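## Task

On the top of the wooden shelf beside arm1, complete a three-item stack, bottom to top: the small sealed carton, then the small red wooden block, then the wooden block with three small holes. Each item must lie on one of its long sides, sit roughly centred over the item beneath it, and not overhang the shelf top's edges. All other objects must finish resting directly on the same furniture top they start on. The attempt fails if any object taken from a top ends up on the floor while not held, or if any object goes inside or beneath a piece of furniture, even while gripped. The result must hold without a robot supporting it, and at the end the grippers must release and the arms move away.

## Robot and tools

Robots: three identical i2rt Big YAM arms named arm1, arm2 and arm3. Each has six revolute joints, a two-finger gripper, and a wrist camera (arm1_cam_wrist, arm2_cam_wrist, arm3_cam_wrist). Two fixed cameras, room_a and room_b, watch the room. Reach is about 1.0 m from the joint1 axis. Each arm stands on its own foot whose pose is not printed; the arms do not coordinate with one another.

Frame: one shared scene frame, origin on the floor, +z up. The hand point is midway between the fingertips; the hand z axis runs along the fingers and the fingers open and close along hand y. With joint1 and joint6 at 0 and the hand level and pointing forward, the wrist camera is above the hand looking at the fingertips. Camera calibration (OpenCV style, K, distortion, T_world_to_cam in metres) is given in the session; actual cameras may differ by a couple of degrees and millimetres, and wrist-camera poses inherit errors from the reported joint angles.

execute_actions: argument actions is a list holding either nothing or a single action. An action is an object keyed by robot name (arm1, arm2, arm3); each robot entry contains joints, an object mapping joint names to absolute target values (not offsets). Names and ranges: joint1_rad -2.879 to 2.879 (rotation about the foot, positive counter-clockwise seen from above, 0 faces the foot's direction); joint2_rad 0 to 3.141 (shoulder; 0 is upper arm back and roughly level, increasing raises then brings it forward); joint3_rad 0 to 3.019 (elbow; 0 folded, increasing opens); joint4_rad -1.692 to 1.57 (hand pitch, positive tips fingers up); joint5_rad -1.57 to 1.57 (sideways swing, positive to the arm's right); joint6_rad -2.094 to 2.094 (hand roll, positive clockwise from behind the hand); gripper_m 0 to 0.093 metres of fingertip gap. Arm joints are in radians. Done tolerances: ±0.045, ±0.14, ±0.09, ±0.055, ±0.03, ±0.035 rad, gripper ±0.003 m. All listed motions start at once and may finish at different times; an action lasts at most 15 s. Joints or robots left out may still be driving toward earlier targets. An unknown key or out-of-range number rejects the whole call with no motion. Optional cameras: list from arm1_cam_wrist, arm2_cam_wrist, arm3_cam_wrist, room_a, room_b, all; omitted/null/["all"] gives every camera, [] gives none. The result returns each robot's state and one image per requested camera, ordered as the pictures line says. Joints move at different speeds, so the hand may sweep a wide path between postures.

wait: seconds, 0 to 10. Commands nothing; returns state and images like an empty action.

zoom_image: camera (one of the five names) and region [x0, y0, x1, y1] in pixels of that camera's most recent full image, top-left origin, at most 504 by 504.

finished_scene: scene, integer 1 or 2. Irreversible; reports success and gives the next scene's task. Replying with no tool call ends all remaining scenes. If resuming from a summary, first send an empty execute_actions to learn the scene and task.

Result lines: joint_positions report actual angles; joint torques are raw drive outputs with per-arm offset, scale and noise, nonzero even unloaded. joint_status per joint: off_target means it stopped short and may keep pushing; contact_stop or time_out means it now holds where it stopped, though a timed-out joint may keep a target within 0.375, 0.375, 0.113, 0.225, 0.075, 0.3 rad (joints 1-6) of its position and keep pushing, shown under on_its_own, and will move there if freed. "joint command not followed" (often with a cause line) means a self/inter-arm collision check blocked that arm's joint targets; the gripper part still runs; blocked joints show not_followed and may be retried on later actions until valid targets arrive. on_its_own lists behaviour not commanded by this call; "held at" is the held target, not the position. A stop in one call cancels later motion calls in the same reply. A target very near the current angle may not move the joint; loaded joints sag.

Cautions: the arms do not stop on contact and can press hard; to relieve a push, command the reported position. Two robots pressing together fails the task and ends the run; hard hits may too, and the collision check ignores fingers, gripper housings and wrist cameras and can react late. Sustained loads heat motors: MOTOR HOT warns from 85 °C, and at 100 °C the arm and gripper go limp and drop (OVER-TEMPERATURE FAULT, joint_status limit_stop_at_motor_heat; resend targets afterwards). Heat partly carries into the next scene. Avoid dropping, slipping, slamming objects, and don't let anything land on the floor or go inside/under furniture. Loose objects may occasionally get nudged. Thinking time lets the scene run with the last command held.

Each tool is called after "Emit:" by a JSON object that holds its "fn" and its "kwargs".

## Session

Emit:
{"fn": "execute_actions", "kwargs": {"actions": [], "cameras": ["room_a","room_b"]}}

Emit:
{"fn": "zoom_image", "kwargs": {"camera": "room_a", "region": [0, 130, 252, 382]}}

Emit:
{"fn": "zoom_image", "kwargs": {"camera": "room_a", "region": [252, 130, 504, 382]}}

Emit:
{"fn": "zoom_image", "kwargs": {"camera": "room_b", "region": [130, 170, 382, 422]}}

Scene clock: 0.00 s.
Joint torques (N m, as the arm reports them, + toward a larger angle): no reading
Motor temperatures (°C, as the motors report them): arm1=[22 22 26 22 21 20] | arm2=[22 25 24 21 20 23] | arm3=[21 23 26 24 20 23]
arm1.joint_positions: joint1_rad=+0.586 joint2_rad=+0.291 joint3_rad=+1.610 joint4_rad=-1.616 joint5_rad=+0.019 joint6_rad=+0.784 gripper_m=+0.095
arm1.joint_status: not commanded
arm1.hand: x=+0.4185 y=-0.9522 z=+1.3572 quat_wxyz=(-0.413, +0.032, -0.803, -0.429) (m; scene frame)
arm2.joint_positions: joint1_rad=-0.909 joint2_rad=+0.449 joint3_rad=+1.614 joint4_rad=-1.559 joint5_rad=+0.266 joint6_rad=+0.730 gripper_m=+0.095
arm2.joint_status: not commanded
arm2.hand: x=+0.1713 y=+0.0935 z=+1.4662 quat_wxyz=(-0.560, -0.424, -0.710, -0.046) (m; scene frame)
arm3.joint_positions: joint1_rad=+0.589 joint2_rad=+0.344 joint3_rad=+1.666 joint4_rad=-1.295 joint5_rad=-0.173 joint6_rad=+0.441 gripper_m=+0.095
arm3.joint_status: not commanded
arm3.hand: x=-0.5327 y=+0.8441 z=+1.5634 quat_wxyz=(-0.402, +0.355, -0.602, -0.591) (m; scene frame)
pictures: room_a, room_b
Images, in order (width x height): room_a 504x504, room_b 504x504.

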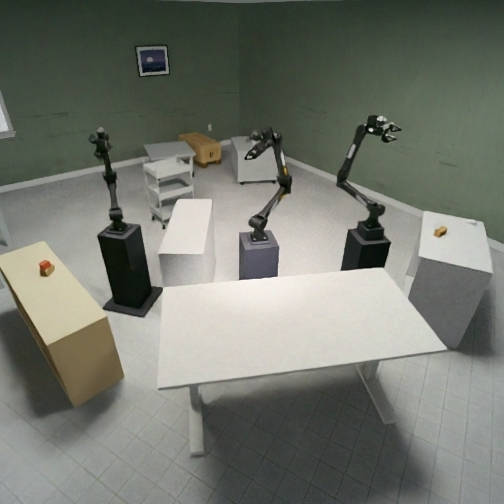

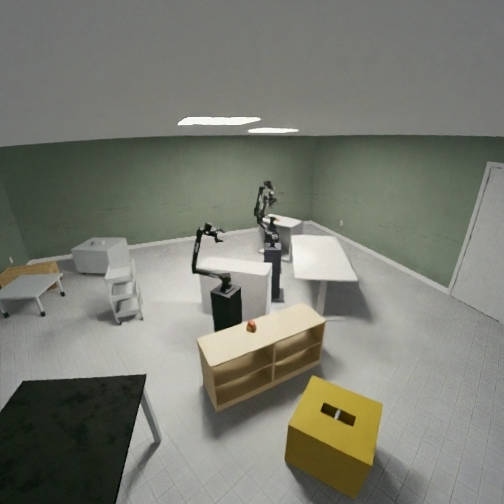

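Region (0, 130, 252, 382) of room_a's 504x504 image, scaled by 2.000, with more detail than that image has.

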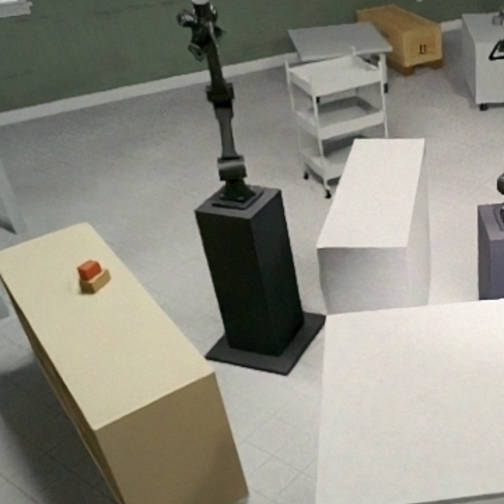

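Region (252, 130, 504, 382) of room_a's 504x504 image, scaled by 2.000, with more detail than that image has.

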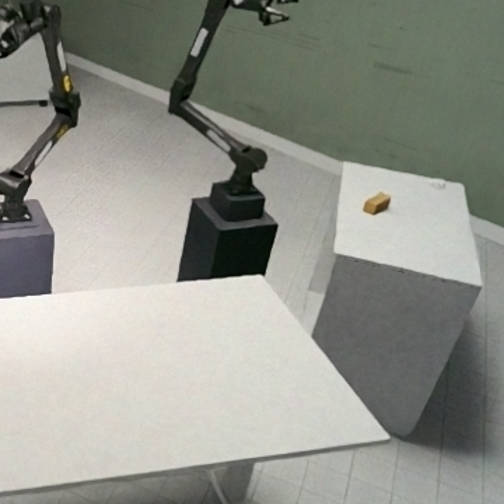

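Region (130, 170, 382, 422) of room_b's 504x504 image, scaled by 2.000, with more detail than that image has.

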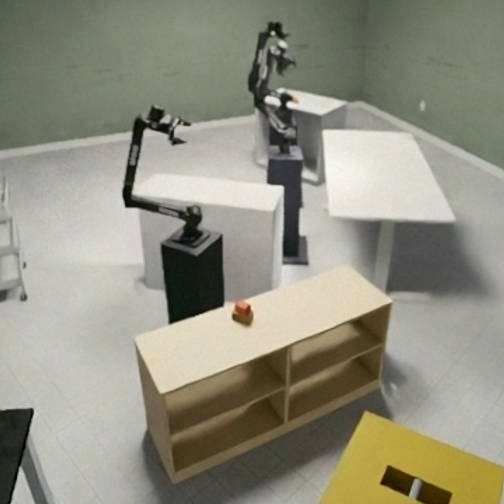

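Emit:
{"fn": "execute_actions", "kwargs": {"actions": [{"arm1":{"joints":{"joint1_rad":-0.65,"joint2_rad":1.95,"joint3_rad":1.95,"joint4_rad":-1.57,"joint5_rad":0,"joint6_rad":0}},"arm2":{"joints":{"joint1_rad":-0.3,"joint2_rad":1.3,"joint3_rad":1.3,"joint4_rad":-1.57,"joint5_rad":0,"joint6_rad":0}},"arm3":{"joints":{"joint1_rad":1.4,"joint2_rad":1.85,"joint3_rad":1.85,"joint4_rad":-1.53,"joint5_rad":0,"joint6_rad":0}}}], "cameras": ["arm1_cam_wrist","arm3_cam_wrist"]}}

Scene clock: 4.30 s.
Joint torques (N m, as the arm reports them, + toward a larger angle): arm1=[  0.46 -16.03   9.87  -0.41  -0.08  -0.15] | arm2=[-0.43 -8.53 10.47  0.21 -0.15 -0.13] | arm3=[ -0.34 -17.56   8.96   0.21  -0.08  -0.18]
Motor temperatures (°C, as the motors report them): arm1=[22 22 26 22 21 20] | arm2=[22 25 25 21 20 23] | arm3=[21 23 27 24 20 23]
arm1.joint_positions: joint1_rad=-0.661 joint2_rad=+1.930 joint3_rad=+1.928 joint4_rad=-1.562 joint5_rad=+0.000 joint6_rad=+0.016 gripper_m=+0.095
arm1.joint_status: all done
arm1.hand: x=+0.9734 y=-1.1819 z=+0.9770 quat_wxyz=(-0.009, -0.195, -0.981, +0.003) (m; scene frame)
arm2.joint_positions: joint1_rad=-0.297 joint2_rad=+1.291 joint3_rad=+1.281 joint4_rad=-1.561 joint5_rad=+0.002 joint6_rad=+0.015 gripper_m=+0.095
arm2.joint_status: all done
arm2.hand: x=+0.4276 y=+0.3073 z=+1.1147 quat_wxyz=(+0.000, +0.212, -0.977, +0.001) (m; scene frame)
arm3.joint_positions: joint1_rad=+1.407 joint2_rad=+1.852 joint3_rad=+1.831 joint4_rad=-1.518 joint5_rad=+0.001 joint6_rad=+0.016 gripper_m=+0.095
arm3.joint_status: all done
arm3.hand: x=-0.8312 y=+1.2969 z=+1.0854 quat_wxyz=(-0.004, +0.876, -0.482, -0.015) (m; scene frame)
pictures: arm1_cam_wrist, arm3_cam_wrist
camera_calibration (this result's frames):
arm1_cam_wrist: T_world_to_cam=[[-0.382515, -0.923945, 0.002699, -0.722172], [-0.753897, 0.313801, 0.577207, 0.546077], [-0.534155, 0.218756, -0.816593, 1.69574], [0, 0, 0, 1]] pos_world=[1.04123, -1.20956, 1.07148]
arm3_cam_wrist: T_world_to_cam=[[0.850497, 0.525969, -0.00329417, 0.0293216], [0.434187, -0.698522, 0.568813, 0.657633], [0.296877, -0.485204, -0.822461, 1.89477], [0, 0, 0, 1]] pos_world=[-0.872987, 1.3633, 1.1844]
Images, in order (width x height): arm1_cam_wrist 504x504, arm3_cam_wrist 504x504.

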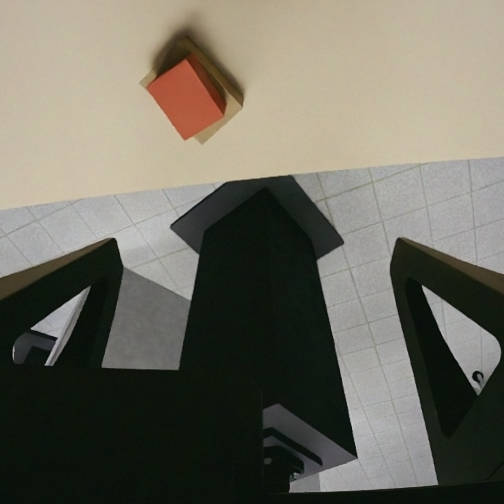

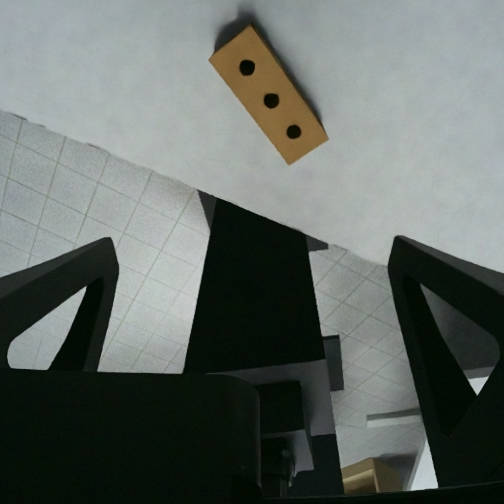

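Emit:
{"fn": "execute_actions", "kwargs": {"actions": [{"arm1":{"joints":{"joint1_rad":-0.55,"joint2_rad":2.01,"joint3_rad":1.63,"joint4_rad":-1.19,"joint6_rad":-0.535}},"arm3":{"joints":{"joint1_rad":1.385,"joint2_rad":1.99,"joint3_rad":1.535,"joint4_rad":-1.08,"joint6_rad":-0.655}}}], "cameras": ["arm1_cam_wrist","arm3_cam_wrist"]}}

Scene clock: 8.57 s.
Joint torques (N m, as the arm reports them, + toward a larger angle): arm1=[ -1.36 -16.7    7.94   0.31  -0.13  -0.17] | arm2=[-0.5  -8.53 10.51  0.18 -0.15 -0.13] | arm3=[ -0.12 -20.77   7.78   1.05  -0.15  -0.19]
Motor temperatures (°C, as the motors report them): arm1=[22 23 27 22 21 20] | arm2=[22 25 26 21 20 23] | arm3=[21 24 28 24 20 23]
arm1.joint_positions: joint1_rad=-0.538 joint2_rad=+2.000 joint3_rad=+1.626 joint4_rad=-1.205 joint5_rad=+0.000 joint6_rad=-0.520 gripper_m=+0.095
arm1.joint_status: all done
arm1.hand: x=+0.9908 y=-1.1109 z=+0.8231 quat_wxyz=(-0.001, +0.132, -0.991, +0.003) (m; scene frame)
arm2.joint_positions: joint1_rad=-0.297 joint2_rad=+1.291 joint3_rad=+1.281 joint4_rad=-1.561 joint5_rad=+0.002 joint6_rad=+0.015 gripper_m=+0.095
arm2.joint_status: not commanded
arm2.hand: x=+0.4276 y=+0.3073 z=+1.1147 quat_wxyz=(+0.000, +0.212, -0.977, +0.001) (m; scene frame)
arm3.joint_positions: joint1_rad=+1.388 joint2_rad=+2.021 joint3_rad=+1.517 joint4_rad=-1.094 joint5_rad=+0.001 joint6_rad=-0.639 gripper_m=+0.095
arm3.joint_status: all done
arm3.hand: x=-0.8200 y=+1.2968 z=+0.8758 quat_wxyz=(+0.012, +0.983, -0.184, +0.007) (m; scene frame)
pictures: arm1_cam_wrist, arm3_cam_wrist
camera_calibration (this result's frames):
arm1_cam_wrist: T_world_to_cam=[[0.262404, -0.964942, 0.00551771, -1.33637], [-0.778227, -0.208242, 0.592451, 0.0574014], [-0.570532, -0.159756, -0.805588, 1.17026], [0, 0, 0, 1]] pos_world=[1.06301, -1.09061, 0.916114]
arm3_cam_wrist: T_world_to_cam=[[0.372069, 0.928042, -0.0174112, -0.882174], [0.740872, -0.285625, 0.607888, 0.453761], [0.559172, -0.239076, -0.793832, 1.58985], [0, 0, 0, 1]] pos_world=[-0.896947, 1.32839, 0.970877]
Images, in order (width x height): arm1_cam_wrist 504x504, arm3_cam_wrist 504x504.

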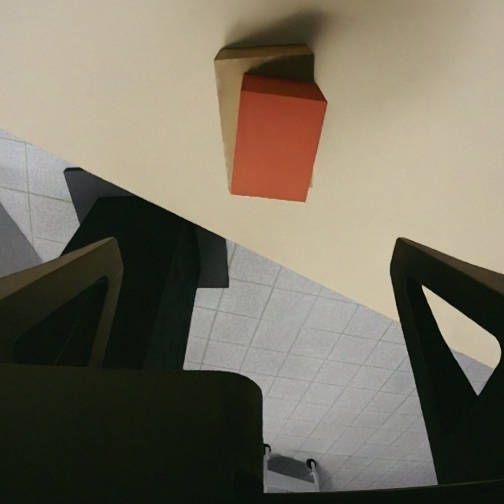

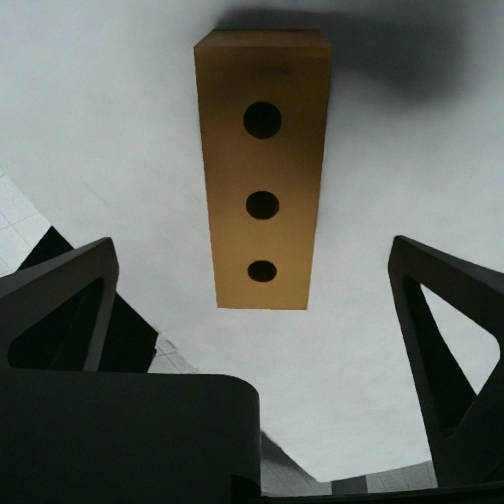

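Emit:
{"fn": "execute_actions", "kwargs": {"actions": [{"arm3":{"joints":{"joint2_rad":2.08,"joint3_rad":1.475,"joint4_rad":-0.93}},"arm1":{"joints":{"joint2_rad":1.5,"joint3_rad":1.5,"joint4_rad":-1.57}}}], "cameras": []}}

Emit:
{"fn": "execute_actions", "kwargs": {"actions": [{"arm3":{"joints":{"gripper_m":0.01}}}], "cameras": ["arm3_cam_wrist"]}}

Scene clock: 11.60 s.
Joint torques (N m, as the arm reports them, + toward a larger angle): arm1=[-1.15 -9.54  9.18 -0.42 -0.14 -0.15] | arm2=[-0.44 -8.54 10.5   0.19 -0.15 -0.14] | arm3=[ -0.17 -18.63   6.24   1.15  -0.14  -0.17]
Motor temperatures (°C, as the motors report them): arm1=[22 23 27 22 21 20] | arm2=[22 25 27 21 20 23] | arm3=[21 24 28 24 20 23]
arm1.joint_positions: joint1_rad=-0.538 joint2_rad=+1.477 joint3_rad=+1.488 joint4_rad=-1.559 joint5_rad=+0.000 joint6_rad=-0.520 gripper_m=+0.095
arm1.joint_status: all done
arm1.hand: x=+0.8402 y=-1.0706 z=+1.0325 quat_wxyz=(-0.015, +0.132, -0.991, +0.008) (m; scene frame)
arm2.joint_positions: joint1_rad=-0.297 joint2_rad=+1.291 joint3_rad=+1.281 joint4_rad=-1.561 joint5_rad=+0.002 joint6_rad=+0.015 gripper_m=+0.095
arm2.joint_status: not commanded
arm2.hand: x=+0.4276 y=+0.3073 z=+1.1147 quat_wxyz=(+0.000, +0.212, -0.977, +0.001) (m; scene frame)
arm3.joint_positions: joint1_rad=+1.388 joint2_rad=+2.083 joint3_rad=+1.476 joint4_rad=-0.944 joint5_rad=+0.001 joint6_rad=-0.639 gripper_m=+0.095
arm3.joint_status: all done
arm3.hand: x=-0.8252 y=+1.3044 z=+0.8274 quat_wxyz=(-0.005, +0.983, -0.184, -0.008) (m; scene frame)
pictures: none
No camera images: the call's "cameras" was empty. Leave "cameras" out to get every camera's image.

Scene clock: 12.30 s.
Joint torques (N m, as the arm reports them, + toward a larger angle): arm1=[-1.23 -9.36  9.15 -0.43 -0.13 -0.15] | arm2=[-0.49 -8.53 10.52  0.2  -0.15 -0.13] | arm3=[ -0.06 -18.78   6.21   1.08  -0.13  -0.16]
Motor temperatures (°C, as the motors report them): arm1=[22 23 27 22 21 20] | arm2=[22 25 27 21 20 23] | arm3=[21 24 28 24 20 23]
arm1.joint_positions: joint1_rad=-0.538 joint2_rad=+1.477 joint3_rad=+1.488 joint4_rad=-1.559 joint5_rad=+0.000 joint6_rad=-0.520 gripper_m=+0.095
arm1.joint_status: not commanded
arm1.hand: x=+0.8402 y=-1.0706 z=+1.0325 quat_wxyz=(-0.015, +0.132, -0.991, +0.008) (m; scene frame)
arm2.joint_positions: joint1_rad=-0.297 joint2_rad=+1.291 joint3_rad=+1.281 joint4_rad=-1.561 joint5_rad=+0.002 joint6_rad=+0.015 gripper_m=+0.095
arm2.joint_status: not commanded
arm2.hand: x=+0.4276 y=+0.3073 z=+1.1147 quat_wxyz=(+0.000, +0.212, -0.977, +0.001) (m; scene frame)
arm3.joint_positions: joint1_rad=+1.388 joint2_rad=+2.083 joint3_rad=+1.476 joint4_rad=-0.942 joint5_rad=+0.001 joint6_rad=-0.640 gripper_m=+0.044
arm3.joint_status: gripper_m off_target (ended at +0.044, target +0.010)
arm3.hand: x=-0.8255 y=+1.3048 z=+0.8274 quat_wxyz=(-0.005, +0.983, -0.184, -0.009) (m; scene frame)
pictures: arm3_cam_wrist
camera_calibration (this result's frames):
arm3_cam_wrist: T_world_to_cam=[[0.370872, 0.928627, 0.0103241, -0.913089], [0.756464, -0.308525, 0.576693, 0.558081], [0.538717, -0.206069, -0.816896, 1.51559], [0, 0, 0, 1]] pos_world=[-0.900002, 1.33242, 0.925663]
Images, in order (width x height): arm3_cam_wrist 504x504.

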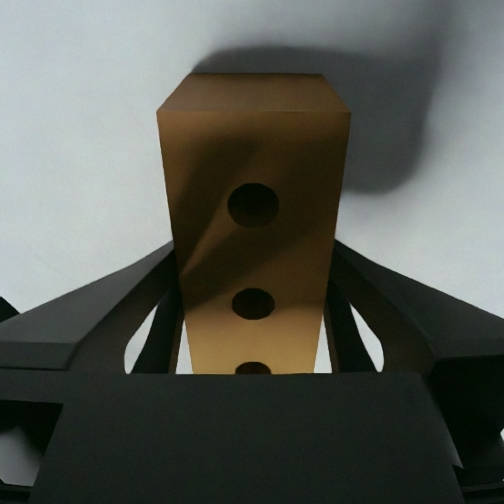

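Emit:
{"fn": "execute_actions", "kwargs": {"actions": [{"arm3":{"joints":{"joint2_rad":2.0,"joint3_rad":1.75,"joint4_rad":-1.3}}}], "cameras": []}}

Emit:
{"fn": "execute_actions", "kwargs": {"actions": [{"arm3":{"joints":{"joint1_rad":-0.75}}}], "cameras": []}}

Emit:
{"fn": "execute_actions", "kwargs": {"actions": [{"arm3":{"joints":{"joint2_rad":2.31,"joint3_rad":1.9,"joint4_rad":-1.085}}}], "cameras": ["arm3_cam_wrist","room_a"]}}

Scene clock: 16.80 s.
Joint torques (N m, as the arm reports them, + toward a larger angle): arm1=[-1.21 -9.37  9.2  -0.42 -0.13 -0.16] | arm2=[-0.46 -8.55 10.52  0.19 -0.15 -0.13] | arm3=[ -0.07 -20.19  10.61   0.03  -0.13  -0.19]
Motor temperatures (°C, as the motors report them): arm1=[22 23 28 22 21 20] | arm2=[22 25 28 21 20 23] | arm3=[21 25 29 24 20 23]
arm1.joint_positions: joint1_rad=-0.538 joint2_rad=+1.477 joint3_rad=+1.488 joint4_rad=-1.559 joint5_rad=+0.000 joint6_rad=-0.520 gripper_m=+0.095
arm1.joint_status: not commanded
arm1.hand: x=+0.8402 y=-1.0706 z=+1.0325 quat_wxyz=(-0.015, +0.132, -0.991, +0.008) (m; scene frame)
arm2.joint_positions: joint1_rad=-0.297 joint2_rad=+1.291 joint3_rad=+1.281 joint4_rad=-1.561 joint5_rad=+0.002 joint6_rad=+0.015 gripper_m=+0.095
arm2.joint_status: not commanded
arm2.hand: x=+0.4276 y=+0.3073 z=+1.1147 quat_wxyz=(+0.000, +0.212, -0.977, +0.001) (m; scene frame)
arm3.joint_positions: joint1_rad=+1.388 joint2_rad=+2.016 joint3_rad=+1.696 joint4_rad=-1.288 joint5_rad=+0.001 joint6_rad=-0.640 gripper_m=+0.044
arm3.joint_status: all done
arm3.hand: x=-0.8325 y=+1.3173 z=+0.9410 quat_wxyz=(+0.016, +0.983, -0.183, +0.011) (m; scene frame)
pictures: none
No camera images: the call's "cameras" was empty. Leave "cameras" out to get every camera's image.

Scene clock: 19.20 s.
Joint torques (N m, as the arm reports them, + toward a larger angle): arm1=[-1.27 -9.47  9.22 -0.41 -0.13 -0.15] | arm2=[-0.47 -8.57 10.5   0.2  -0.15 -0.13] | arm3=[  0.05 -20.46  10.52   0.05  -0.16  -0.17]
Motor temperatures (°C, as the motors report them): arm1=[22 23 28 22 21 20] | arm2=[22 25 28 21 20 23] | arm3=[21 25 30 24 20 23]
arm1.joint_positions: joint1_rad=-0.538 joint2_rad=+1.477 joint3_rad=+1.488 joint4_rad=-1.559 joint5_rad=+0.000 joint6_rad=-0.520 gripper_m=+0.095
arm1.joint_status: not commanded
arm1.hand: x=+0.8402 y=-1.0706 z=+1.0325 quat_wxyz=(-0.015, +0.132, -0.991, +0.008) (m; scene frame)
arm2.joint_positions: joint1_rad=-0.297 joint2_rad=+1.291 joint3_rad=+1.281 joint4_rad=-1.561 joint5_rad=+0.002 joint6_rad=+0.015 gripper_m=+0.095
arm2.joint_status: not commanded
arm2.hand: x=+0.4276 y=+0.3073 z=+1.1147 quat_wxyz=(+0.000, +0.212, -0.977, +0.001) (m; scene frame)
arm3.joint_positions: joint1_rad=-0.750 joint2_rad=+2.016 joint3_rad=+1.699 joint4_rad=-1.288 joint5_rad=+0.002 joint6_rad=-0.641 gripper_m=+0.044
arm3.joint_status: all done
arm3.hand: x=+0.0870 y=+0.8053 z=+0.9395 quat_wxyz=(+0.020, +0.312, -0.950, -0.003) (m; scene frame)
pictures: none
No camera images: the call's "cameras" was empty. Leave "cameras" out to get every camera's image.

Scene clock: 20.43 s.
Joint torques (N m, as the arm reports them, + toward a larger angle): arm1=[-1.25 -9.57  9.2  -0.4  -0.14 -0.14] | arm2=[-0.42 -8.55 10.51  0.2  -0.15 -0.13] | arm3=[ -0.02 -26.11   9.23   0.94  -0.16  -0.16]
Motor temperatures (°C, as the motors report them): arm1=[22 23 28 22 21 20] | arm2=[22 25 28 21 20 23] | arm3=[21 25 30 24 20 23]
arm1.joint_positions: joint1_rad=-0.538 joint2_rad=+1.477 joint3_rad=+1.488 joint4_rad=-1.559 joint5_rad=+0.000 joint6_rad=-0.520 gripper_m=+0.095
arm1.joint_status: not commanded
arm1.hand: x=+0.8402 y=-1.0706 z=+1.0325 quat_wxyz=(-0.015, +0.132, -0.991, +0.008) (m; scene frame)
arm2.joint_positions: joint1_rad=-0.297 joint2_rad=+1.291 joint3_rad=+1.281 joint4_rad=-1.561 joint5_rad=+0.002 joint6_rad=+0.015 gripper_m=+0.095
arm2.joint_status: not commanded
arm2.hand: x=+0.4276 y=+0.3073 z=+1.1147 quat_wxyz=(+0.000, +0.212, -0.977, +0.001) (m; scene frame)
arm3.joint_positions: joint1_rad=-0.750 joint2_rad=+2.356 joint3_rad=+1.859 joint4_rad=-1.095 joint5_rad=+0.002 joint6_rad=-0.641 gripper_m=+0.044
arm3.joint_status: all done
arm3.hand: x=+0.1539 y=+0.8042 z=+0.7837 quat_wxyz=(+0.013, +0.312, -0.950, -0.001) (m; scene frame)
pictures: arm3_cam_wrist, room_a
camera_calibration (this result's frames):
arm3_cam_wrist: T_world_to_cam=[[0.584887, -0.811089, -0.00641872, 0.568257], [-0.638613, -0.465362, 0.612872, 0.000436838], [-0.500081, -0.354362, -0.790156, 1.10722], [0, 0, 0, 1]] pos_world=[0.221615, 0.853468, 0.878259]
Images, in order (width x height): arm3_cam_wrist 504x504, room_a 504x504.

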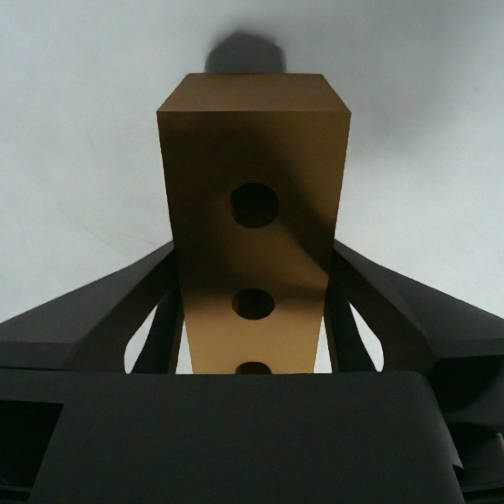

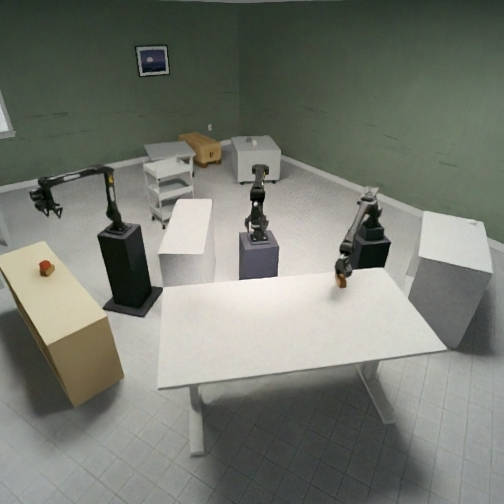

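Emit:
{"fn": "execute_actions", "kwargs": {"actions": [{"arm3":{"joints":{"joint2_rad":2.375,"joint4_rad":-1.03}}}], "cameras": ["arm3_cam_wrist"]}}

Scene clock: 22.00 s.
Joint torques (N m, as the arm reports them, + toward a larger angle): arm1=[-1.24 -9.5   9.2  -0.44 -0.13 -0.16] | arm2=[-0.45 -8.53 10.51  0.19 -0.15 -0.13] | arm3=[ -0.13 -22.69   9.33   1.06  -0.15  -0.16]
Motor temperatures (°C, as the motors report them): arm1=[22 23 28 22 21 20] | arm2=[22 25 29 21 20 23] | arm3=[21 26 30 24 20 23]
arm1.joint_positions: joint1_rad=-0.538 joint2_rad=+1.477 joint3_rad=+1.488 joint4_rad=-1.559 joint5_rad=+0.000 joint6_rad=-0.520 gripper_m=+0.095
arm1.joint_status: not commanded
arm1.hand: x=+0.8402 y=-1.0706 z=+1.0325 quat_wxyz=(-0.015, +0.132, -0.991, +0.008) (m; scene frame)
arm2.joint_positions: joint1_rad=-0.297 joint2_rad=+1.291 joint3_rad=+1.281 joint4_rad=-1.561 joint5_rad=+0.002 joint6_rad=+0.015 gripper_m=+0.095
arm2.joint_status: not commanded
arm2.hand: x=+0.4276 y=+0.3073 z=+1.1147 quat_wxyz=(+0.000, +0.212, -0.977, +0.001) (m; scene frame)
arm3.joint_positions: joint1_rad=-0.750 joint2_rad=+2.376 joint3_rad=+1.859 joint4_rad=-1.044 joint5_rad=+0.002 joint6_rad=-0.641 gripper_m=+0.044
arm3.joint_status: all done
arm3.hand: x=+0.1620 y=+0.8041 z=+0.7701 quat_wxyz=(-0.001, +0.312, -0.950, +0.004) (m; scene frame)
pictures: arm3_cam_wrist
camera_calibration (this result's frames):
arm3_cam_wrist: T_world_to_cam=[[0.584926, -0.811001, 0.0117924, 0.5492], [-0.657173, -0.465357, 0.59293, 0.0322508], [-0.475379, -0.35457, -0.805168, 1.10831], [0, 0, 0, 1]] pos_world=[0.226822, 0.853384, 0.866778]
Images, in order (width x height): arm3_cam_wrist 504x504.

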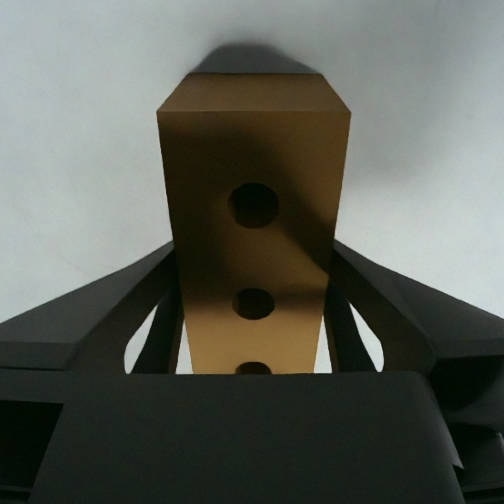

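Emit:
{"fn": "execute_actions", "kwargs": {"actions": [{"arm3":{"joints":{"gripper_m":0.093}},"arm2":{"joints":{"joint6_rad":0.865,"joint1_rad":0.3}}}], "cameras": []}}

Emit:
{"fn": "execute_actions", "kwargs": {"actions": [{"arm3":{"joints":{"joint2_rad":2.15,"joint4_rad":-1.27}}}], "cameras": []}}

Emit:
{"fn": "execute_actions", "kwargs": {"actions": [{"arm3":{"joints":{"joint1_rad":0.8,"joint2_rad":1.3,"joint3_rad":1.3}},"arm2":{"joints":{"joint1_rad":0.743}}}], "cameras": []}}

Emit:
{"fn": "execute_actions", "kwargs": {"actions": [{"arm2":{"joints":{"joint2_rad":2.21,"joint3_rad":1.795,"joint4_rad":-1.115}}}], "cameras": ["arm2_cam_wrist"]}}

Scene clock: 26.53 s.
Joint torques (N m, as the arm reports them, + toward a larger angle): arm1=[-1.18 -9.53  9.22 -0.41 -0.13 -0.16] | arm2=[-0.37 -8.52 10.48  0.16 -0.04  0.09] | arm3=[ -0.08 -22.54   9.23   1.13  -0.17  -0.16]
Motor temperatures (°C, as the motors report them): arm1=[22 23 29 22 21 20] | arm2=[22 25 29 21 20 23] | arm3=[21 26 31 24 20 23]
arm1.joint_positions: joint1_rad=-0.538 joint2_rad=+1.477 joint3_rad=+1.488 joint4_rad=-1.559 joint5_rad=+0.000 joint6_rad=-0.520 gripper_m=+0.095
arm1.joint_status: not commanded
arm1.hand: x=+0.8402 y=-1.0706 z=+1.0325 quat_wxyz=(-0.015, +0.132, -0.991, +0.008) (m; scene frame)
arm2.joint_positions: joint1_rad=+0.301 joint2_rad=+1.291 joint3_rad=+1.281 joint4_rad=-1.561 joint5_rad=+0.001 joint6_rad=+0.850 gripper_m=+0.095
arm2.joint_status: all done
arm2.hand: x=+0.2827 y=+0.4662 z=+1.1146 quat_wxyz=(+0.000, +0.095, -0.995, +0.001) (m; scene frame)
arm3.joint_positions: joint1_rad=-0.750 joint2_rad=+2.376 joint3_rad=+1.859 joint4_rad=-1.044 joint5_rad=+0.002 joint6_rad=-0.641 gripper_m=+0.093
arm3.joint_status: all done
arm3.hand: x=+0.1620 y=+0.8041 z=+0.7701 quat_wxyz=(-0.001, +0.313, -0.950, +0.004) (m; scene frame)
pictures: none
No camera images: the call's "cameras" was empty. Leave "cameras" out to get every camera's image.

Scene clock: 27.80 s.
Joint torques (N m, as the arm reports them, + toward a larger angle): arm1=[-1.26 -9.67  9.25 -0.41 -0.13 -0.16] | arm2=[-0.37 -8.5  10.49  0.16 -0.04  0.1 ] | arm3=[ -0.13 -20.23   9.57   0.2   -0.17  -0.16]
Motor temperatures (°C, as the motors report them): arm1=[22 23 29 22 21 20] | arm2=[22 25 29 21 20 23] | arm3=[21 26 31 24 20 23]
arm1.joint_positions: joint1_rad=-0.538 joint2_rad=+1.477 joint3_rad=+1.488 joint4_rad=-1.559 joint5_rad=+0.000 joint6_rad=-0.520 gripper_m=+0.095
arm1.joint_status: not commanded
arm1.hand: x=+0.8402 y=-1.0706 z=+1.0325 quat_wxyz=(-0.015, +0.132, -0.991, +0.008) (m; scene frame)
arm2.joint_positions: joint1_rad=+0.301 joint2_rad=+1.291 joint3_rad=+1.281 joint4_rad=-1.561 joint5_rad=+0.001 joint6_rad=+0.850 gripper_m=+0.095
arm2.joint_status: not commanded
arm2.hand: x=+0.2827 y=+0.4662 z=+1.1146 quat_wxyz=(+0.000, +0.095, -0.995, +0.001) (m; scene frame)
arm3.joint_positions: joint1_rad=-0.750 joint2_rad=+2.140 joint3_rad=+1.866 joint4_rad=-1.258 joint5_rad=+0.002 joint6_rad=-0.641 gripper_m=+0.093
arm3.joint_status: all done
arm3.hand: x=+0.1464 y=+0.8049 z=+0.9246 quat_wxyz=(-0.014, +0.313, -0.950, +0.008) (m; scene frame)
pictures: none
No camera images: the call's "cameras" was empty. Leave "cameras" out to get every camera's image.

Scene clock: 29.60 s.
Joint torques (N m, as the arm reports them, + toward a larger angle): arm1=[-1.19 -9.61  9.22 -0.38 -0.12 -0.15] | arm2=[-0.52 -8.55 10.49  0.18 -0.04  0.1 ] | arm3=[-0.38 -9.04  7.72  0.67 -0.01 -0.13]
Motor temperatures (°C, as the motors report them): arm1=[22 23 29 22 21 20] | arm2=[22 25 29 21 20 23] | arm3=[21 26 31 24 20 23]
arm1.joint_positions: joint1_rad=-0.538 joint2_rad=+1.477 joint3_rad=+1.488 joint4_rad=-1.559 joint5_rad=+0.000 joint6_rad=-0.520 gripper_m=+0.095
arm1.joint_status: not commanded
arm1.hand: x=+0.8402 y=-1.0706 z=+1.0325 quat_wxyz=(-0.015, +0.132, -0.991, +0.008) (m; scene frame)
arm2.joint_positions: joint1_rad=+0.747 joint2_rad=+1.291 joint3_rad=+1.281 joint4_rad=-1.561 joint5_rad=+0.001 joint6_rad=+0.851 gripper_m=+0.095
arm2.joint_status: all done
arm2.hand: x=+0.1292 y=+0.5152 z=+1.1146 quat_wxyz=(+0.000, +0.312, -0.950, +0.000) (m; scene frame)
arm3.joint_positions: joint1_rad=+0.806 joint2_rad=+1.299 joint3_rad=+1.306 joint4_rad=-1.259 joint5_rad=-0.002 joint6_rad=-0.642 gripper_m=+0.093
arm3.joint_status: all done
arm3.hand: x=-0.5034 y=+1.2548 z=+1.1449 quat_wxyz=(-0.139, +0.878, -0.452, -0.072) (m; scene frame)
pictures: none
No camera images: the call's "cameras" was empty. Leave "cameras" out to get every camera's image.

Scene clock: 31.27 s.
Joint torques (N m, as the arm reports them, + toward a larger angle): arm1=[-1.15 -9.57  9.18 -0.39 -0.13 -0.15] | arm2=[ -0.56 -22.58  10.31   0.65  -0.04   0.09] | arm3=[-0.43 -9.22  7.66  0.64 -0.01 -0.14]
Motor temperatures (°C, as the motors report them): arm1=[22 23 29 22 21 20] | arm2=[22 25 30 21 20 23] | arm3=[21 26 31 24 20 23]
arm1.joint_positions: joint1_rad=-0.538 joint2_rad=+1.477 joint3_rad=+1.488 joint4_rad=-1.559 joint5_rad=+0.000 joint6_rad=-0.520 gripper_m=+0.095
arm1.joint_status: not commanded
arm1.hand: x=+0.8402 y=-1.0706 z=+1.0325 quat_wxyz=(-0.015, +0.132, -0.991, +0.008) (m; scene frame)
arm2.joint_positions: joint1_rad=+0.747 joint2_rad=+2.231 joint3_rad=+1.764 joint4_rad=-1.120 joint5_rad=+0.001 joint6_rad=+0.852 gripper_m=+0.095
arm2.joint_status: all done
arm2.hand: x=+0.1528 y=+0.7944 z=+0.8208 quat_wxyz=(+0.003, +0.312, -0.950, +0.008) (m; scene frame)
arm3.joint_positions: joint1_rad=+0.806 joint2_rad=+1.299 joint3_rad=+1.306 joint4_rad=-1.259 joint5_rad=-0.002 joint6_rad=-0.642 gripper_m=+0.093
arm3.joint_status: not commanded
arm3.hand: x=-0.5034 y=+1.2548 z=+1.1449 quat_wxyz=(-0.139, +0.878, -0.452, -0.072) (m; scene frame)
pictures: arm2_cam_wrist
camera_calibration (this result's frames):
arm2_cam_wrist: T_world_to_cam=[[0.590672, -0.806859, 0.00919983, 0.545768], [-0.64785, -0.467409, 0.601514, -0.0218165], [-0.481037, -0.361258, -0.798809, 1.13791], [0, 0, 0, 1]] pos_world=[0.210873, 0.841239, 0.917075]
Images, in order (width x height): arm2_cam_wrist 504x504.

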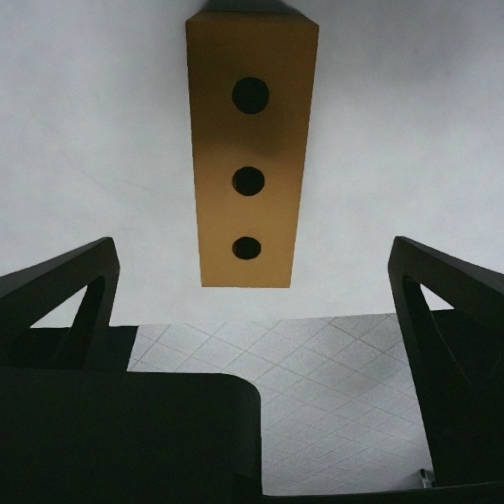

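Emit:
{"fn": "execute_actions", "kwargs": {"actions": [{"arm2":{"joints":{"joint2_rad":2.33,"joint3_rad":1.78,"joint4_rad":-0.995}}}], "cameras": []}}

Emit:
{"fn": "execute_actions", "kwargs": {"actions": [{"arm2":{"joints":{"gripper_m":0.01}}}], "cameras": ["arm2_cam_wrist"]}}

Scene clock: 33.43 s.
Joint torques (N m, as the arm reports them, + toward a larger angle): arm1=[-1.21 -9.55  9.18 -0.42 -0.13 -0.15] | arm2=[ -0.56 -21.27   8.73   0.84  -0.04   0.09] | arm3=[-0.45 -9.14  7.69  0.66 -0.02 -0.14]
Motor temperatures (°C, as the motors report them): arm1=[22 23 29 22 21 20] | arm2=[22 26 30 21 20 23] | arm3=[21 26 31 24 20 23]
arm1.joint_positions: joint1_rad=-0.538 joint2_rad=+1.477 joint3_rad=+1.488 joint4_rad=-1.559 joint5_rad=+0.000 joint6_rad=-0.520 gripper_m=+0.095
arm1.joint_status: not commanded
arm1.hand: x=+0.8402 y=-1.0706 z=+1.0325 quat_wxyz=(-0.015, +0.132, -0.991, +0.008) (m; scene frame)
arm2.joint_positions: joint1_rad=+0.747 joint2_rad=+2.331 joint3_rad=+1.764 joint4_rad=-1.005 joint5_rad=+0.001 joint6_rad=+0.852 gripper_m=+0.095
arm2.joint_status: all done
arm2.hand: x=+0.1536 y=+0.8036 z=+0.7580 quat_wxyz=(+0.000, +0.312, -0.950, +0.001) (m; scene frame)
arm3.joint_positions: joint1_rad=+0.806 joint2_rad=+1.299 joint3_rad=+1.306 joint4_rad=-1.259 joint5_rad=-0.002 joint6_rad=-0.642 gripper_m=+0.093
arm3.joint_status: not commanded
arm3.hand: x=-0.5034 y=+1.2548 z=+1.1449 quat_wxyz=(-0.139, +0.878, -0.452, -0.072) (m; scene frame)
pictures: none
No camera images: the call's "cameras" was empty. Leave "cameras" out to get every camera's image.

Scene clock: 34.13 s.
Joint torques (N m, as the arm reports them, + toward a larger angle): arm1=[-1.32 -9.48  9.2  -0.43 -0.13 -0.16] | arm2=[ -0.52 -21.51   8.73   0.75  -0.02   0.09] | arm3=[-0.39 -9.15  7.69  0.65  0.   -0.14]
Motor temperatures (°C, as the motors report them): arm1=[22 23 29 22 21 20] | arm2=[22 26 30 21 20 23] | arm3=[21 26 31 24 20 23]
arm1.joint_positions: joint1_rad=-0.538 joint2_rad=+1.477 joint3_rad=+1.488 joint4_rad=-1.559 joint5_rad=+0.000 joint6_rad=-0.520 gripper_m=+0.095
arm1.joint_status: not commanded
arm1.hand: x=+0.8402 y=-1.0706 z=+1.0325 quat_wxyz=(-0.015, +0.132, -0.991, +0.008) (m; scene frame)
arm2.joint_positions: joint1_rad=+0.747 joint2_rad=+2.331 joint3_rad=+1.764 joint4_rad=-1.002 joint5_rad=+0.000 joint6_rad=+0.852 gripper_m=+0.045
arm2.joint_status: gripper_m off_target (ended at +0.045, target +0.010)
arm2.hand: x=+0.1538 y=+0.8042 z=+0.7580 quat_wxyz=(+0.000, +0.312, -0.950, -0.001) (m; scene frame)
arm3.joint_positions: joint1_rad=+0.806 joint2_rad=+1.299 joint3_rad=+1.306 joint4_rad=-1.259 joint5_rad=-0.002 joint6_rad=-0.642 gripper_m=+0.093
arm3.joint_status: not commanded
arm3.hand: x=-0.5034 y=+1.2548 z=+1.1449 quat_wxyz=(-0.139, +0.878, -0.452, -0.072) (m; scene frame)
pictures: arm2_cam_wrist
camera_calibration (this result's frames):
arm2_cam_wrist: T_world_to_cam=[[0.590053, -0.80735, -0.00486364, 0.564803], [-0.648908, -0.477823, 0.592119, 0.0368562], [-0.480371, -0.346225, -0.805836, 1.08492], [0, 0, 0, 1]] pos_world=[0.211815, 0.84923, 0.85519]
Images, in order (width x height): arm2_cam_wrist 504x504.

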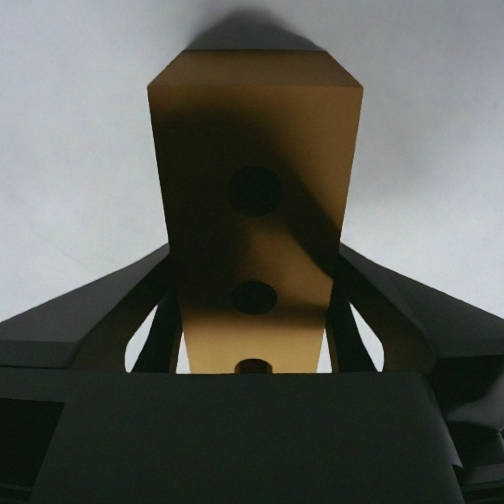

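Emit:
{"fn": "execute_actions", "kwargs": {"actions": [{"arm2":{"joints":{"joint2_rad":2.25,"joint3_rad":2.19,"joint4_rad":-1.48}}}], "cameras": []}}

Emit:
{"fn": "execute_actions", "kwargs": {"actions": [{"arm2":{"joints":{"joint1_rad":-2.24}}}], "cameras": ["arm2_cam_wrist","room_a"]}}

Scene clock: 38.60 s.
Joint torques (N m, as the arm reports them, + toward a larger angle): arm1=[-1.17 -9.53  9.2  -0.43 -0.13 -0.15] | arm2=[ -0.55 -21.95  11.93   0.15  -0.02   0.08] | arm3=[-0.36 -8.98  7.65  0.63 -0.02 -0.14]
Motor temperatures (°C, as the motors report them): arm1=[22 23 29 22 21 20] | arm2=[22 27 30 21 20 23] | arm3=[21 25 31 24 20 23]
arm1.joint_positions: joint1_rad=-0.538 joint2_rad=+1.477 joint3_rad=+1.488 joint4_rad=-1.559 joint5_rad=+0.000 joint6_rad=-0.520 gripper_m=+0.095
arm1.joint_status: not commanded
arm1.hand: x=+0.8402 y=-1.0706 z=+1.0325 quat_wxyz=(-0.015, +0.132, -0.991, +0.008) (m; scene frame)
arm2.joint_positions: joint1_rad=+0.747 joint2_rad=+2.247 joint3_rad=+2.152 joint4_rad=-1.471 joint5_rad=+0.000 joint6_rad=+0.852 gripper_m=+0.045
arm2.joint_status: all done
arm2.hand: x=+0.1571 y=+0.8426 z=+0.9515 quat_wxyz=(-0.001, +0.312, -0.950, -0.001) (m; scene frame)
arm3.joint_positions: joint1_rad=+0.806 joint2_rad=+1.299 joint3_rad=+1.306 joint4_rad=-1.259 joint5_rad=-0.002 joint6_rad=-0.642 gripper_m=+0.093
arm3.joint_status: not commanded
arm3.hand: x=-0.5034 y=+1.2548 z=+1.1449 quat_wxyz=(-0.139, +0.878, -0.452, -0.072) (m; scene frame)
pictures: none
No camera images: the call's "cameras" was empty. Leave "cameras" out to get every camera's image.

Scene clock: 41.43 s.
Joint torques (N m, as the arm reports them, + toward a larger angle): arm1=[-1.23 -9.46  9.21 -0.42 -0.14 -0.15] | arm2=[ -0.75 -22.46  11.9    0.15  -0.08   0.09] | arm3=[-0.31 -9.04  7.72  0.66 -0.02 -0.13]
Motor temperatures (°C, as the motors report them): arm1=[22 23 29 22 21 20] | arm2=[22 27 30 21 20 23] | arm3=[21 25 31 24 20 23]
arm1.joint_positions: joint1_rad=-0.538 joint2_rad=+1.477 joint3_rad=+1.488 joint4_rad=-1.559 joint5_rad=+0.000 joint6_rad=-0.520 gripper_m=+0.095
arm1.joint_status: not commanded
arm1.hand: x=+0.8402 y=-1.0706 z=+1.0325 quat_wxyz=(-0.015, +0.132, -0.991, +0.008) (m; scene frame)
arm2.joint_positions: joint1_rad=-2.233 joint2_rad=+2.253 joint3_rad=+2.152 joint4_rad=-1.471 joint5_rad=+0.002 joint6_rad=+0.852 gripper_m=+0.045
arm2.joint_status: all done
arm2.hand: x=+0.1507 y=-0.5388 z=+0.9482 quat_wxyz=(+0.001, -0.922, -0.388, +0.001) (m; scene frame)
arm3.joint_positions: joint1_rad=+0.806 joint2_rad=+1.299 joint3_rad=+1.306 joint4_rad=-1.259 joint5_rad=-0.002 joint6_rad=-0.642 gripper_m=+0.093
arm3.joint_status: not commanded
arm3.hand: x=-0.5034 y=+1.2548 z=+1.1449 quat_wxyz=(-0.139, +0.878, -0.452, -0.072) (m; scene frame)
pictures: arm2_cam_wrist, room_a
camera_calibration (this result's frames):
arm2_cam_wrist: T_world_to_cam=[[-0.712473, 0.701698, -0.00169342, 0.489668], [0.564366, 0.574463, 0.59286, -0.336084], [0.416981, 0.421441, -0.805304, 1.04955], [0, 0, 0, 1]] pos_world=[0.100907, -0.592854, 1.04529]
Images, in order (width x height): arm2_cam_wrist 504x504, room_a 504x504.

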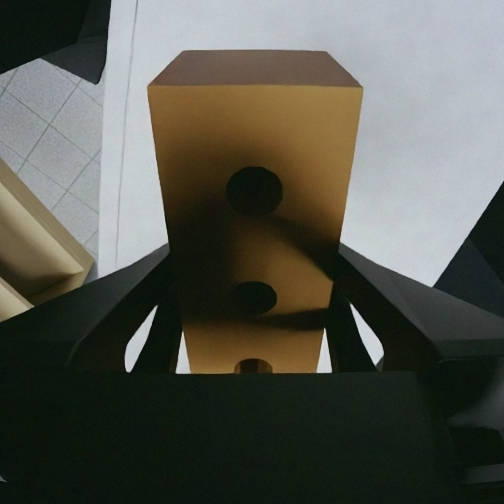

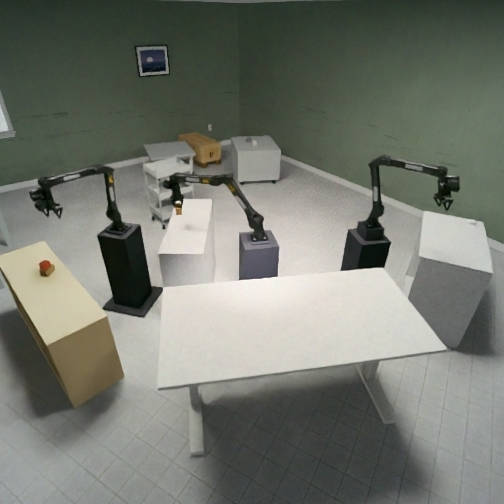

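Emit:
{"fn": "execute_actions", "kwargs": {"actions": [{"arm2":{"joints":{"joint2_rad":2.305,"joint3_rad":1.92,"joint4_rad":-1.16}}}], "cameras": ["arm2_cam_wrist"]}}

Emit:
{"fn": "execute_actions", "kwargs": {"actions": [{"arm2":{"joints":{"joint2_rad":2.35,"joint4_rad":-1.13}}}], "cameras": ["arm2_cam_wrist"]}}

Scene clock: 44.20 s.
Joint torques (N m, as the arm reports them, + toward a larger angle): arm1=[-1.31 -9.52  9.19 -0.44 -0.13 -0.15] | arm2=[ -0.75 -23.96   9.83   0.78  -0.08   0.09] | arm3=[-0.54 -9.1   7.7   0.63 -0.01 -0.14]
Motor temperatures (°C, as the motors report them): arm1=[22 23 29 22 21 20] | arm2=[22 28 31 21 20 23] | arm3=[21 25 31 24 20 23]
arm1.joint_positions: joint1_rad=-0.538 joint2_rad=+1.477 joint3_rad=+1.488 joint4_rad=-1.559 joint5_rad=+0.000 joint6_rad=-0.520 gripper_m=+0.095
arm1.joint_status: not commanded
arm1.hand: x=+0.8402 y=-1.0706 z=+1.0325 quat_wxyz=(-0.015, +0.132, -0.991, +0.008) (m; scene frame)
arm2.joint_positions: joint1_rad=-2.233 joint2_rad=+2.327 joint3_rad=+1.897 joint4_rad=-1.169 joint5_rad=+0.002 joint6_rad=+0.852 gripper_m=+0.045
arm2.joint_status: all done
arm2.hand: x=+0.1490 y=-0.5174 z=+0.8060 quat_wxyz=(+0.013, -0.922, -0.387, -0.003) (m; scene frame)
arm3.joint_positions: joint1_rad=+0.806 joint2_rad=+1.299 joint3_rad=+1.306 joint4_rad=-1.259 joint5_rad=-0.002 joint6_rad=-0.642 gripper_m=+0.093
arm3.joint_status: not commanded
arm3.hand: x=-0.5034 y=+1.2548 z=+1.1449 quat_wxyz=(-0.139, +0.878, -0.452, -0.072) (m; scene frame)
pictures: arm2_cam_wrist
camera_calibration (this result's frames):
arm2_cam_wrist: T_world_to_cam=[[-0.712457, 0.701488, 0.0178796, 0.457365], [0.565567, 0.558955, 0.606386, -0.282251], [0.415379, 0.442136, -0.794969, 0.929361], [0, 0, 0, 1]] pos_world=[0.0994484, -0.573975, 0.901789]
Images, in order (width x height): arm2_cam_wrist 504x504.

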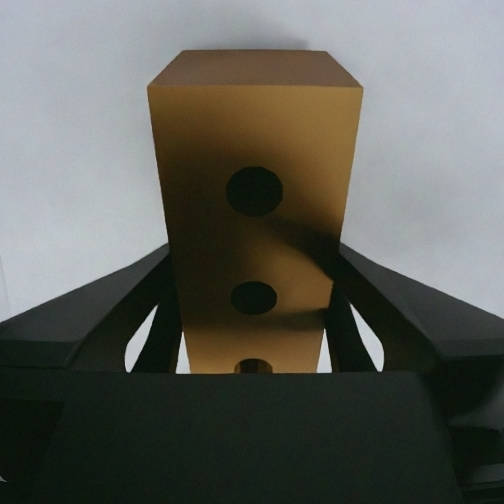

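Scene clock: 45.20 s.
Joint torques (N m, as the arm reports them, + toward a larger angle): arm1=[-1.13 -9.54  9.22 -0.4  -0.14 -0.16] | arm2=[ -0.71 -20.83   9.86   0.83  -0.06   0.09] | arm3=[-0.33 -9.21  7.68  0.68 -0.01 -0.14]
Motor temperatures (°C, as the motors report them): arm1=[22 23 29 22 21 20] | arm2=[22 28 31 21 20 23] | arm3=[21 25 31 24 20 23]
arm1.joint_positions: joint1_rad=-0.538 joint2_rad=+1.477 joint3_rad=+1.488 joint4_rad=-1.559 joint5_rad=+0.000 joint6_rad=-0.520 gripper_m=+0.095
arm1.joint_status: not commanded
arm1.hand: x=+0.8402 y=-1.0706 z=+1.0325 quat_wxyz=(-0.015, +0.132, -0.991, +0.008) (m; scene frame)
arm2.joint_positions: joint1_rad=-2.233 joint2_rad=+2.335 joint3_rad=+1.897 joint4_rad=-1.139 joint5_rad=+0.002 joint6_rad=+0.853 gripper_m=+0.045
arm2.joint_status: all done
arm2.hand: x=+0.1495 y=-0.5234 z=+0.8007 quat_wxyz=(+0.003, -0.922, -0.387, +0.000) (m; scene frame)
arm3.joint_positions: joint1_rad=+0.806 joint2_rad=+1.299 joint3_rad=+1.306 joint4_rad=-1.259 joint5_rad=-0.002 joint6_rad=-0.642 gripper_m=+0.093
arm3.joint_status: not commanded
arm3.hand: x=-0.5034 y=+1.2548 z=+1.1449 quat_wxyz=(-0.139, +0.878, -0.452, -0.072) (m; scene frame)
pictures: arm2_cam_wrist
camera_calibration (this result's frames):
arm2_cam_wrist: T_world_to_cam=[[-0.712205, 0.70197, 0.00118603, 0.475554], [0.56476, 0.57199, 0.594873, -0.25977], [0.416904, 0.424341, -0.803819, 0.925092], [0, 0, 0, 1]] pos_world=[0.099725, -0.577794, 0.897573]
Images, in order (width x height): arm2_cam_wrist 504x504.

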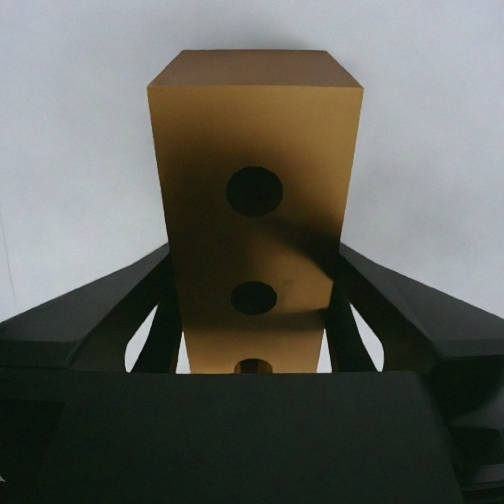

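Emit:
{"fn": "execute_actions", "kwargs": {"actions": [{"arm2":{"joints":{"joint2_rad":2.38,"joint4_rad":-1.1}}}], "cameras": ["arm2_cam_wrist"]}}

Scene clock: 46.37 s.
Joint torques (N m, as the arm reports them, + toward a larger angle): arm1=[-1.34 -9.45  9.22 -0.41 -0.12 -0.15] | arm2=[ -0.76 -18.57   9.87   1.4   -0.06   0.08] | arm3=[-0.34 -9.27  7.66  0.65 -0.02 -0.14]
Motor temperatures (°C, as the motors report them): arm1=[22 23 29 22 21 20] | arm2=[22 28 31 21 20 23] | arm3=[21 25 31 24 20 23]
arm1.joint_positions: joint1_rad=-0.538 joint2_rad=+1.477 joint3_rad=+1.488 joint4_rad=-1.559 joint5_rad=+0.000 joint6_rad=-0.520 gripper_m=+0.095
arm1.joint_status: not commanded
arm1.hand: x=+0.8402 y=-1.0706 z=+1.0325 quat_wxyz=(-0.015, +0.132, -0.991, +0.008) (m; scene frame)
arm2.joint_positions: joint1_rad=-2.233 joint2_rad=+2.336 joint3_rad=+1.897 joint4_rad=-1.125 joint5_rad=+0.002 joint6_rad=+0.853 gripper_m=+0.045
arm2.joint_status: all done
arm2.hand: x=+0.1498 y=-0.5267 z=+0.7999 quat_wxyz=(-0.004, -0.922, -0.387, +0.002) (m; scene frame)
arm3.joint_positions: joint1_rad=+0.806 joint2_rad=+1.299 joint3_rad=+1.306 joint4_rad=-1.259 joint5_rad=-0.002 joint6_rad=-0.642 gripper_m=+0.093
arm3.joint_status: not commanded
arm3.hand: x=-0.5034 y=+1.2548 z=+1.1449 quat_wxyz=(-0.139, +0.878, -0.452, -0.072) (m; scene frame)
pictures: arm2_cam_wrist
camera_calibration (this result's frames):
arm2_cam_wrist: T_world_to_cam=[[-0.7122, 0.701917, -0.00914253, 0.486365], [0.563926, 0.579846, 0.588019, -0.247851], [0.418042, 0.413632, -0.808795, 0.923941], [0, 0, 0, 1]] pos_world=[0.0999124, -0.579844, 0.897466]
Images, in order (width x height): arm2_cam_wrist 504x504.

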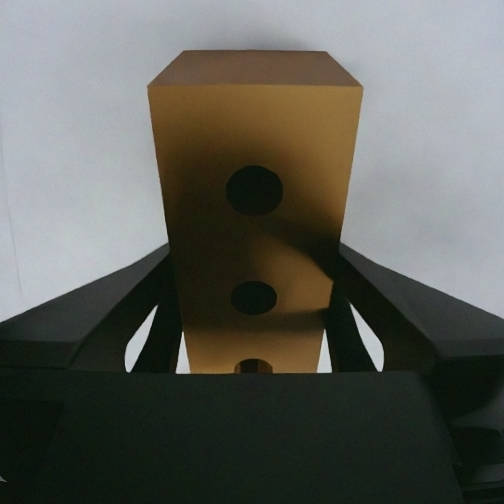

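Emit:
{"fn": "execute_actions", "kwargs": {"actions": [{"arm2":{"joints":{"gripper_m":0.093,"joint2_rad":2.34,"joint4_rad":-1.13}},"arm1":{"joints":{"joint6_rad":1.34,"joint1_rad":0.6}}}], "cameras": []}}

Emit:
{"fn": "execute_actions", "kwargs": {"actions": [{"arm2":{"joints":{"joint2_rad":2.2,"joint4_rad":-1.27}}}], "cameras": []}}

Emit:
{"fn": "execute_actions", "kwargs": {"actions": [{"arm2":{"joints":{"joint2_rad":0.8,"joint3_rad":1.0}}}], "cameras": []}}

Emit:
{"fn": "execute_actions", "kwargs": {"actions": [{"arm2":{"joints":{"joint1_rad":-0.5}},"arm1":{"joints":{"joint1_rad":1.83,"joint2_rad":1.72,"joint3_rad":1.4,"joint4_rad":-1.235}}}], "cameras": ["arm1_cam_wrist"]}}

Scene clock: 51.03 s.
Joint torques (N m, as the arm reports them, + toward a larger angle): arm1=[-0.13 -9.77  9.14 -0.49  0.02  0.2 ] | arm2=[ -0.73 -21.67   9.85   0.33  -0.06   0.08] | arm3=[-0.32 -9.02  7.69  0.63 -0.01 -0.13]
Motor temperatures (°C, as the motors report them): arm1=[22 23 29 22 21 20] | arm2=[22 28 31 21 20 23] | arm3=[21 25 31 24 20 23]
arm1.joint_positions: joint1_rad=+0.598 joint2_rad=+1.478 joint3_rad=+1.488 joint4_rad=-1.559 joint5_rad=+0.000 joint6_rad=+1.324 gripper_m=+0.095
arm1.joint_status: all done
arm1.hand: x=+0.6945 y=-0.6187 z=+1.0272 quat_wxyz=(-0.010, -0.220, -0.975, -0.007) (m; scene frame)
arm2.joint_positions: joint1_rad=-2.233 joint2_rad=+2.336 joint3_rad=+1.897 joint4_rad=-1.125 joint5_rad=+0.002 joint6_rad=+0.853 gripper_m=+0.093
arm2.joint_status: all done
arm2.hand: x=+0.1498 y=-0.5266 z=+0.7999 quat_wxyz=(-0.003, -0.922, -0.387, +0.002) (m; scene frame)
arm3.joint_positions: joint1_rad=+0.806 joint2_rad=+1.299 joint3_rad=+1.306 joint4_rad=-1.259 joint5_rad=-0.002 joint6_rad=-0.642 gripper_m=+0.093
arm3.joint_status: not commanded
arm3.hand: x=-0.5034 y=+1.2548 z=+1.1449 quat_wxyz=(-0.139, +0.878, -0.452, -0.072) (m; scene frame)
pictures: none
No camera images: the call's "cameras" was empty. Leave "cameras" out to get every camera's image.

Scene clock: 52.07 s.
Joint torques (N m, as the arm reports them, + toward a larger angle): arm1=[-0.19 -9.65  9.16 -0.51  0.02  0.19] | arm2=[ -0.78 -20.21  10.35   0.22  -0.06   0.08] | arm3=[-0.39 -9.19  7.68  0.66 -0.01 -0.14]
Motor temperatures (°C, as the motors report them): arm1=[22 23 29 22 21 20] | arm2=[22 28 31 21 20 23] | arm3=[21 25 31 24 20 23]
arm1.joint_positions: joint1_rad=+0.598 joint2_rad=+1.478 joint3_rad=+1.488 joint4_rad=-1.559 joint5_rad=+0.000 joint6_rad=+1.325 gripper_m=+0.095
arm1.joint_status: not commanded
arm1.hand: x=+0.6945 y=-0.6187 z=+1.0272 quat_wxyz=(-0.010, -0.220, -0.975, -0.007) (m; scene frame)
arm2.joint_positions: joint1_rad=-2.233 joint2_rad=+2.189 joint3_rad=+1.897 joint4_rad=-1.261 joint5_rad=+0.002 joint6_rad=+0.853 gripper_m=+0.093
arm2.joint_status: all done
arm2.hand: x=+0.1488 y=-0.5128 z=+0.8954 quat_wxyz=(-0.008, -0.922, -0.387, +0.004) (m; scene frame)
arm3.joint_positions: joint1_rad=+0.806 joint2_rad=+1.299 joint3_rad=+1.306 joint4_rad=-1.259 joint5_rad=-0.002 joint6_rad=-0.642 gripper_m=+0.093
arm3.joint_status: not commanded
arm3.hand: x=-0.5034 y=+1.2548 z=+1.1449 quat_wxyz=(-0.139, +0.878, -0.452, -0.072) (m; scene frame)
pictures: none
No camera images: the call's "cameras" was empty. Leave "cameras" out to get every camera's image.

Scene clock: 53.87 s.
Joint torques (N m, as the arm reports them, + toward a larger angle): arm1=[-0.08 -9.61  9.14 -0.52  0.02  0.18] | arm2=[-0.75 -2.58  9.63  1.1  -0.07  0.05] | arm3=[-0.4  -9.1   7.68  0.64 -0.01 -0.14]
Motor temperatures (°C, as the motors report them): arm1=[22 23 29 22 21 20] | arm2=[22 28 31 21 20 23] | arm3=[21 25 31 24 20 23]
arm1.joint_positions: joint1_rad=+0.598 joint2_rad=+1.478 joint3_rad=+1.488 joint4_rad=-1.559 joint5_rad=+0.000 joint6_rad=+1.325 gripper_m=+0.095
arm1.joint_status: not commanded
arm1.hand: x=+0.6945 y=-0.6187 z=+1.0272 quat_wxyz=(-0.010, -0.220, -0.975, -0.007) (m; scene frame)
arm2.joint_positions: joint1_rad=-2.233 joint2_rad=+0.796 joint3_rad=+1.000 joint4_rad=-1.265 joint5_rad=+0.002 joint6_rad=+0.853 gripper_m=+0.093
arm2.joint_status: all done
arm2.hand: x=+0.1204 y=-0.1463 z=+1.1626 quat_wxyz=(-0.239, -0.892, -0.375, +0.080) (m; scene frame)
arm3.joint_positions: joint1_rad=+0.806 joint2_rad=+1.299 joint3_rad=+1.306 joint4_rad=-1.259 joint5_rad=-0.002 joint6_rad=-0.642 gripper_m=+0.093
arm3.joint_status: not commanded
arm3.hand: x=-0.5034 y=+1.2548 z=+1.1449 quat_wxyz=(-0.139, +0.878, -0.452, -0.072) (m; scene frame)
pictures: none
No camera images: the call's "cameras" was empty. Leave "cameras" out to get every camera's image.

Scene clock: 55.73 s.
Joint torques (N m, as the arm reports them, + toward a larger angle): arm1=[ -0.3  -15.51   7.56  -0.08   0.02   0.17] | arm2=[ 0.04 -2.89  9.65  1.08 -0.02  0.05] | arm3=[-0.29 -9.12  7.7   0.66  0.   -0.14]
Motor temperatures (°C, as the motors report them): arm1=[22 23 29 22 21 20] | arm2=[22 28 31 21 20 23] | arm3=[21 24 31 24 20 23]
arm1.joint_positions: joint1_rad=+1.829 joint2_rad=+1.741 joint3_rad=+1.400 joint4_rad=-1.240 joint5_rad=+0.000 joint6_rad=+1.326 gripper_m=+0.095
arm1.joint_status: all done
arm1.hand: x=+0.1518 y=-0.5226 z=+0.8679 quat_wxyz=(-0.004, +0.383, -0.924, +0.010) (m; scene frame)
arm2.joint_positions: joint1_rad=-0.504 joint2_rad=+0.796 joint3_rad=+1.000 joint4_rad=-1.265 joint5_rad=+0.000 joint6_rad=+0.853 gripper_m=+0.093
arm2.joint_status: all done
arm2.hand: x=+0.3891 y=+0.2216 z=+1.1623 quat_wxyz=(-0.216, -0.294, -0.922, -0.130) (m; scene frame)
arm3.joint_positions: joint1_rad=+0.806 joint2_rad=+1.299 joint3_rad=+1.306 joint4_rad=-1.259 joint5_rad=-0.002 joint6_rad=-0.642 gripper_m=+0.093
arm3.joint_status: not commanded
arm3.hand: x=-0.5034 y=+1.2548 z=+1.1449 quat_wxyz=(-0.139, +0.878, -0.452, -0.072) (m; scene frame)
pictures: arm1_cam_wrist
camera_calibration (this result's frames):
arm1_cam_wrist: T_world_to_cam=[[0.708603, -0.705261, 0.0221145, -0.495225], [-0.57692, -0.561039, 0.593632, -0.715489], [-0.406258, -0.433407, -0.804433, 0.652758], [0, 0, 0, 1]] pos_world=[0.203326, -0.46777, 0.960788]
Images, in order (width x height): arm1_cam_wrist 504x504.

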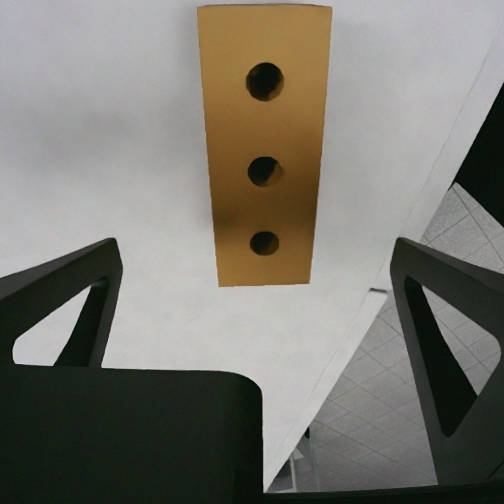

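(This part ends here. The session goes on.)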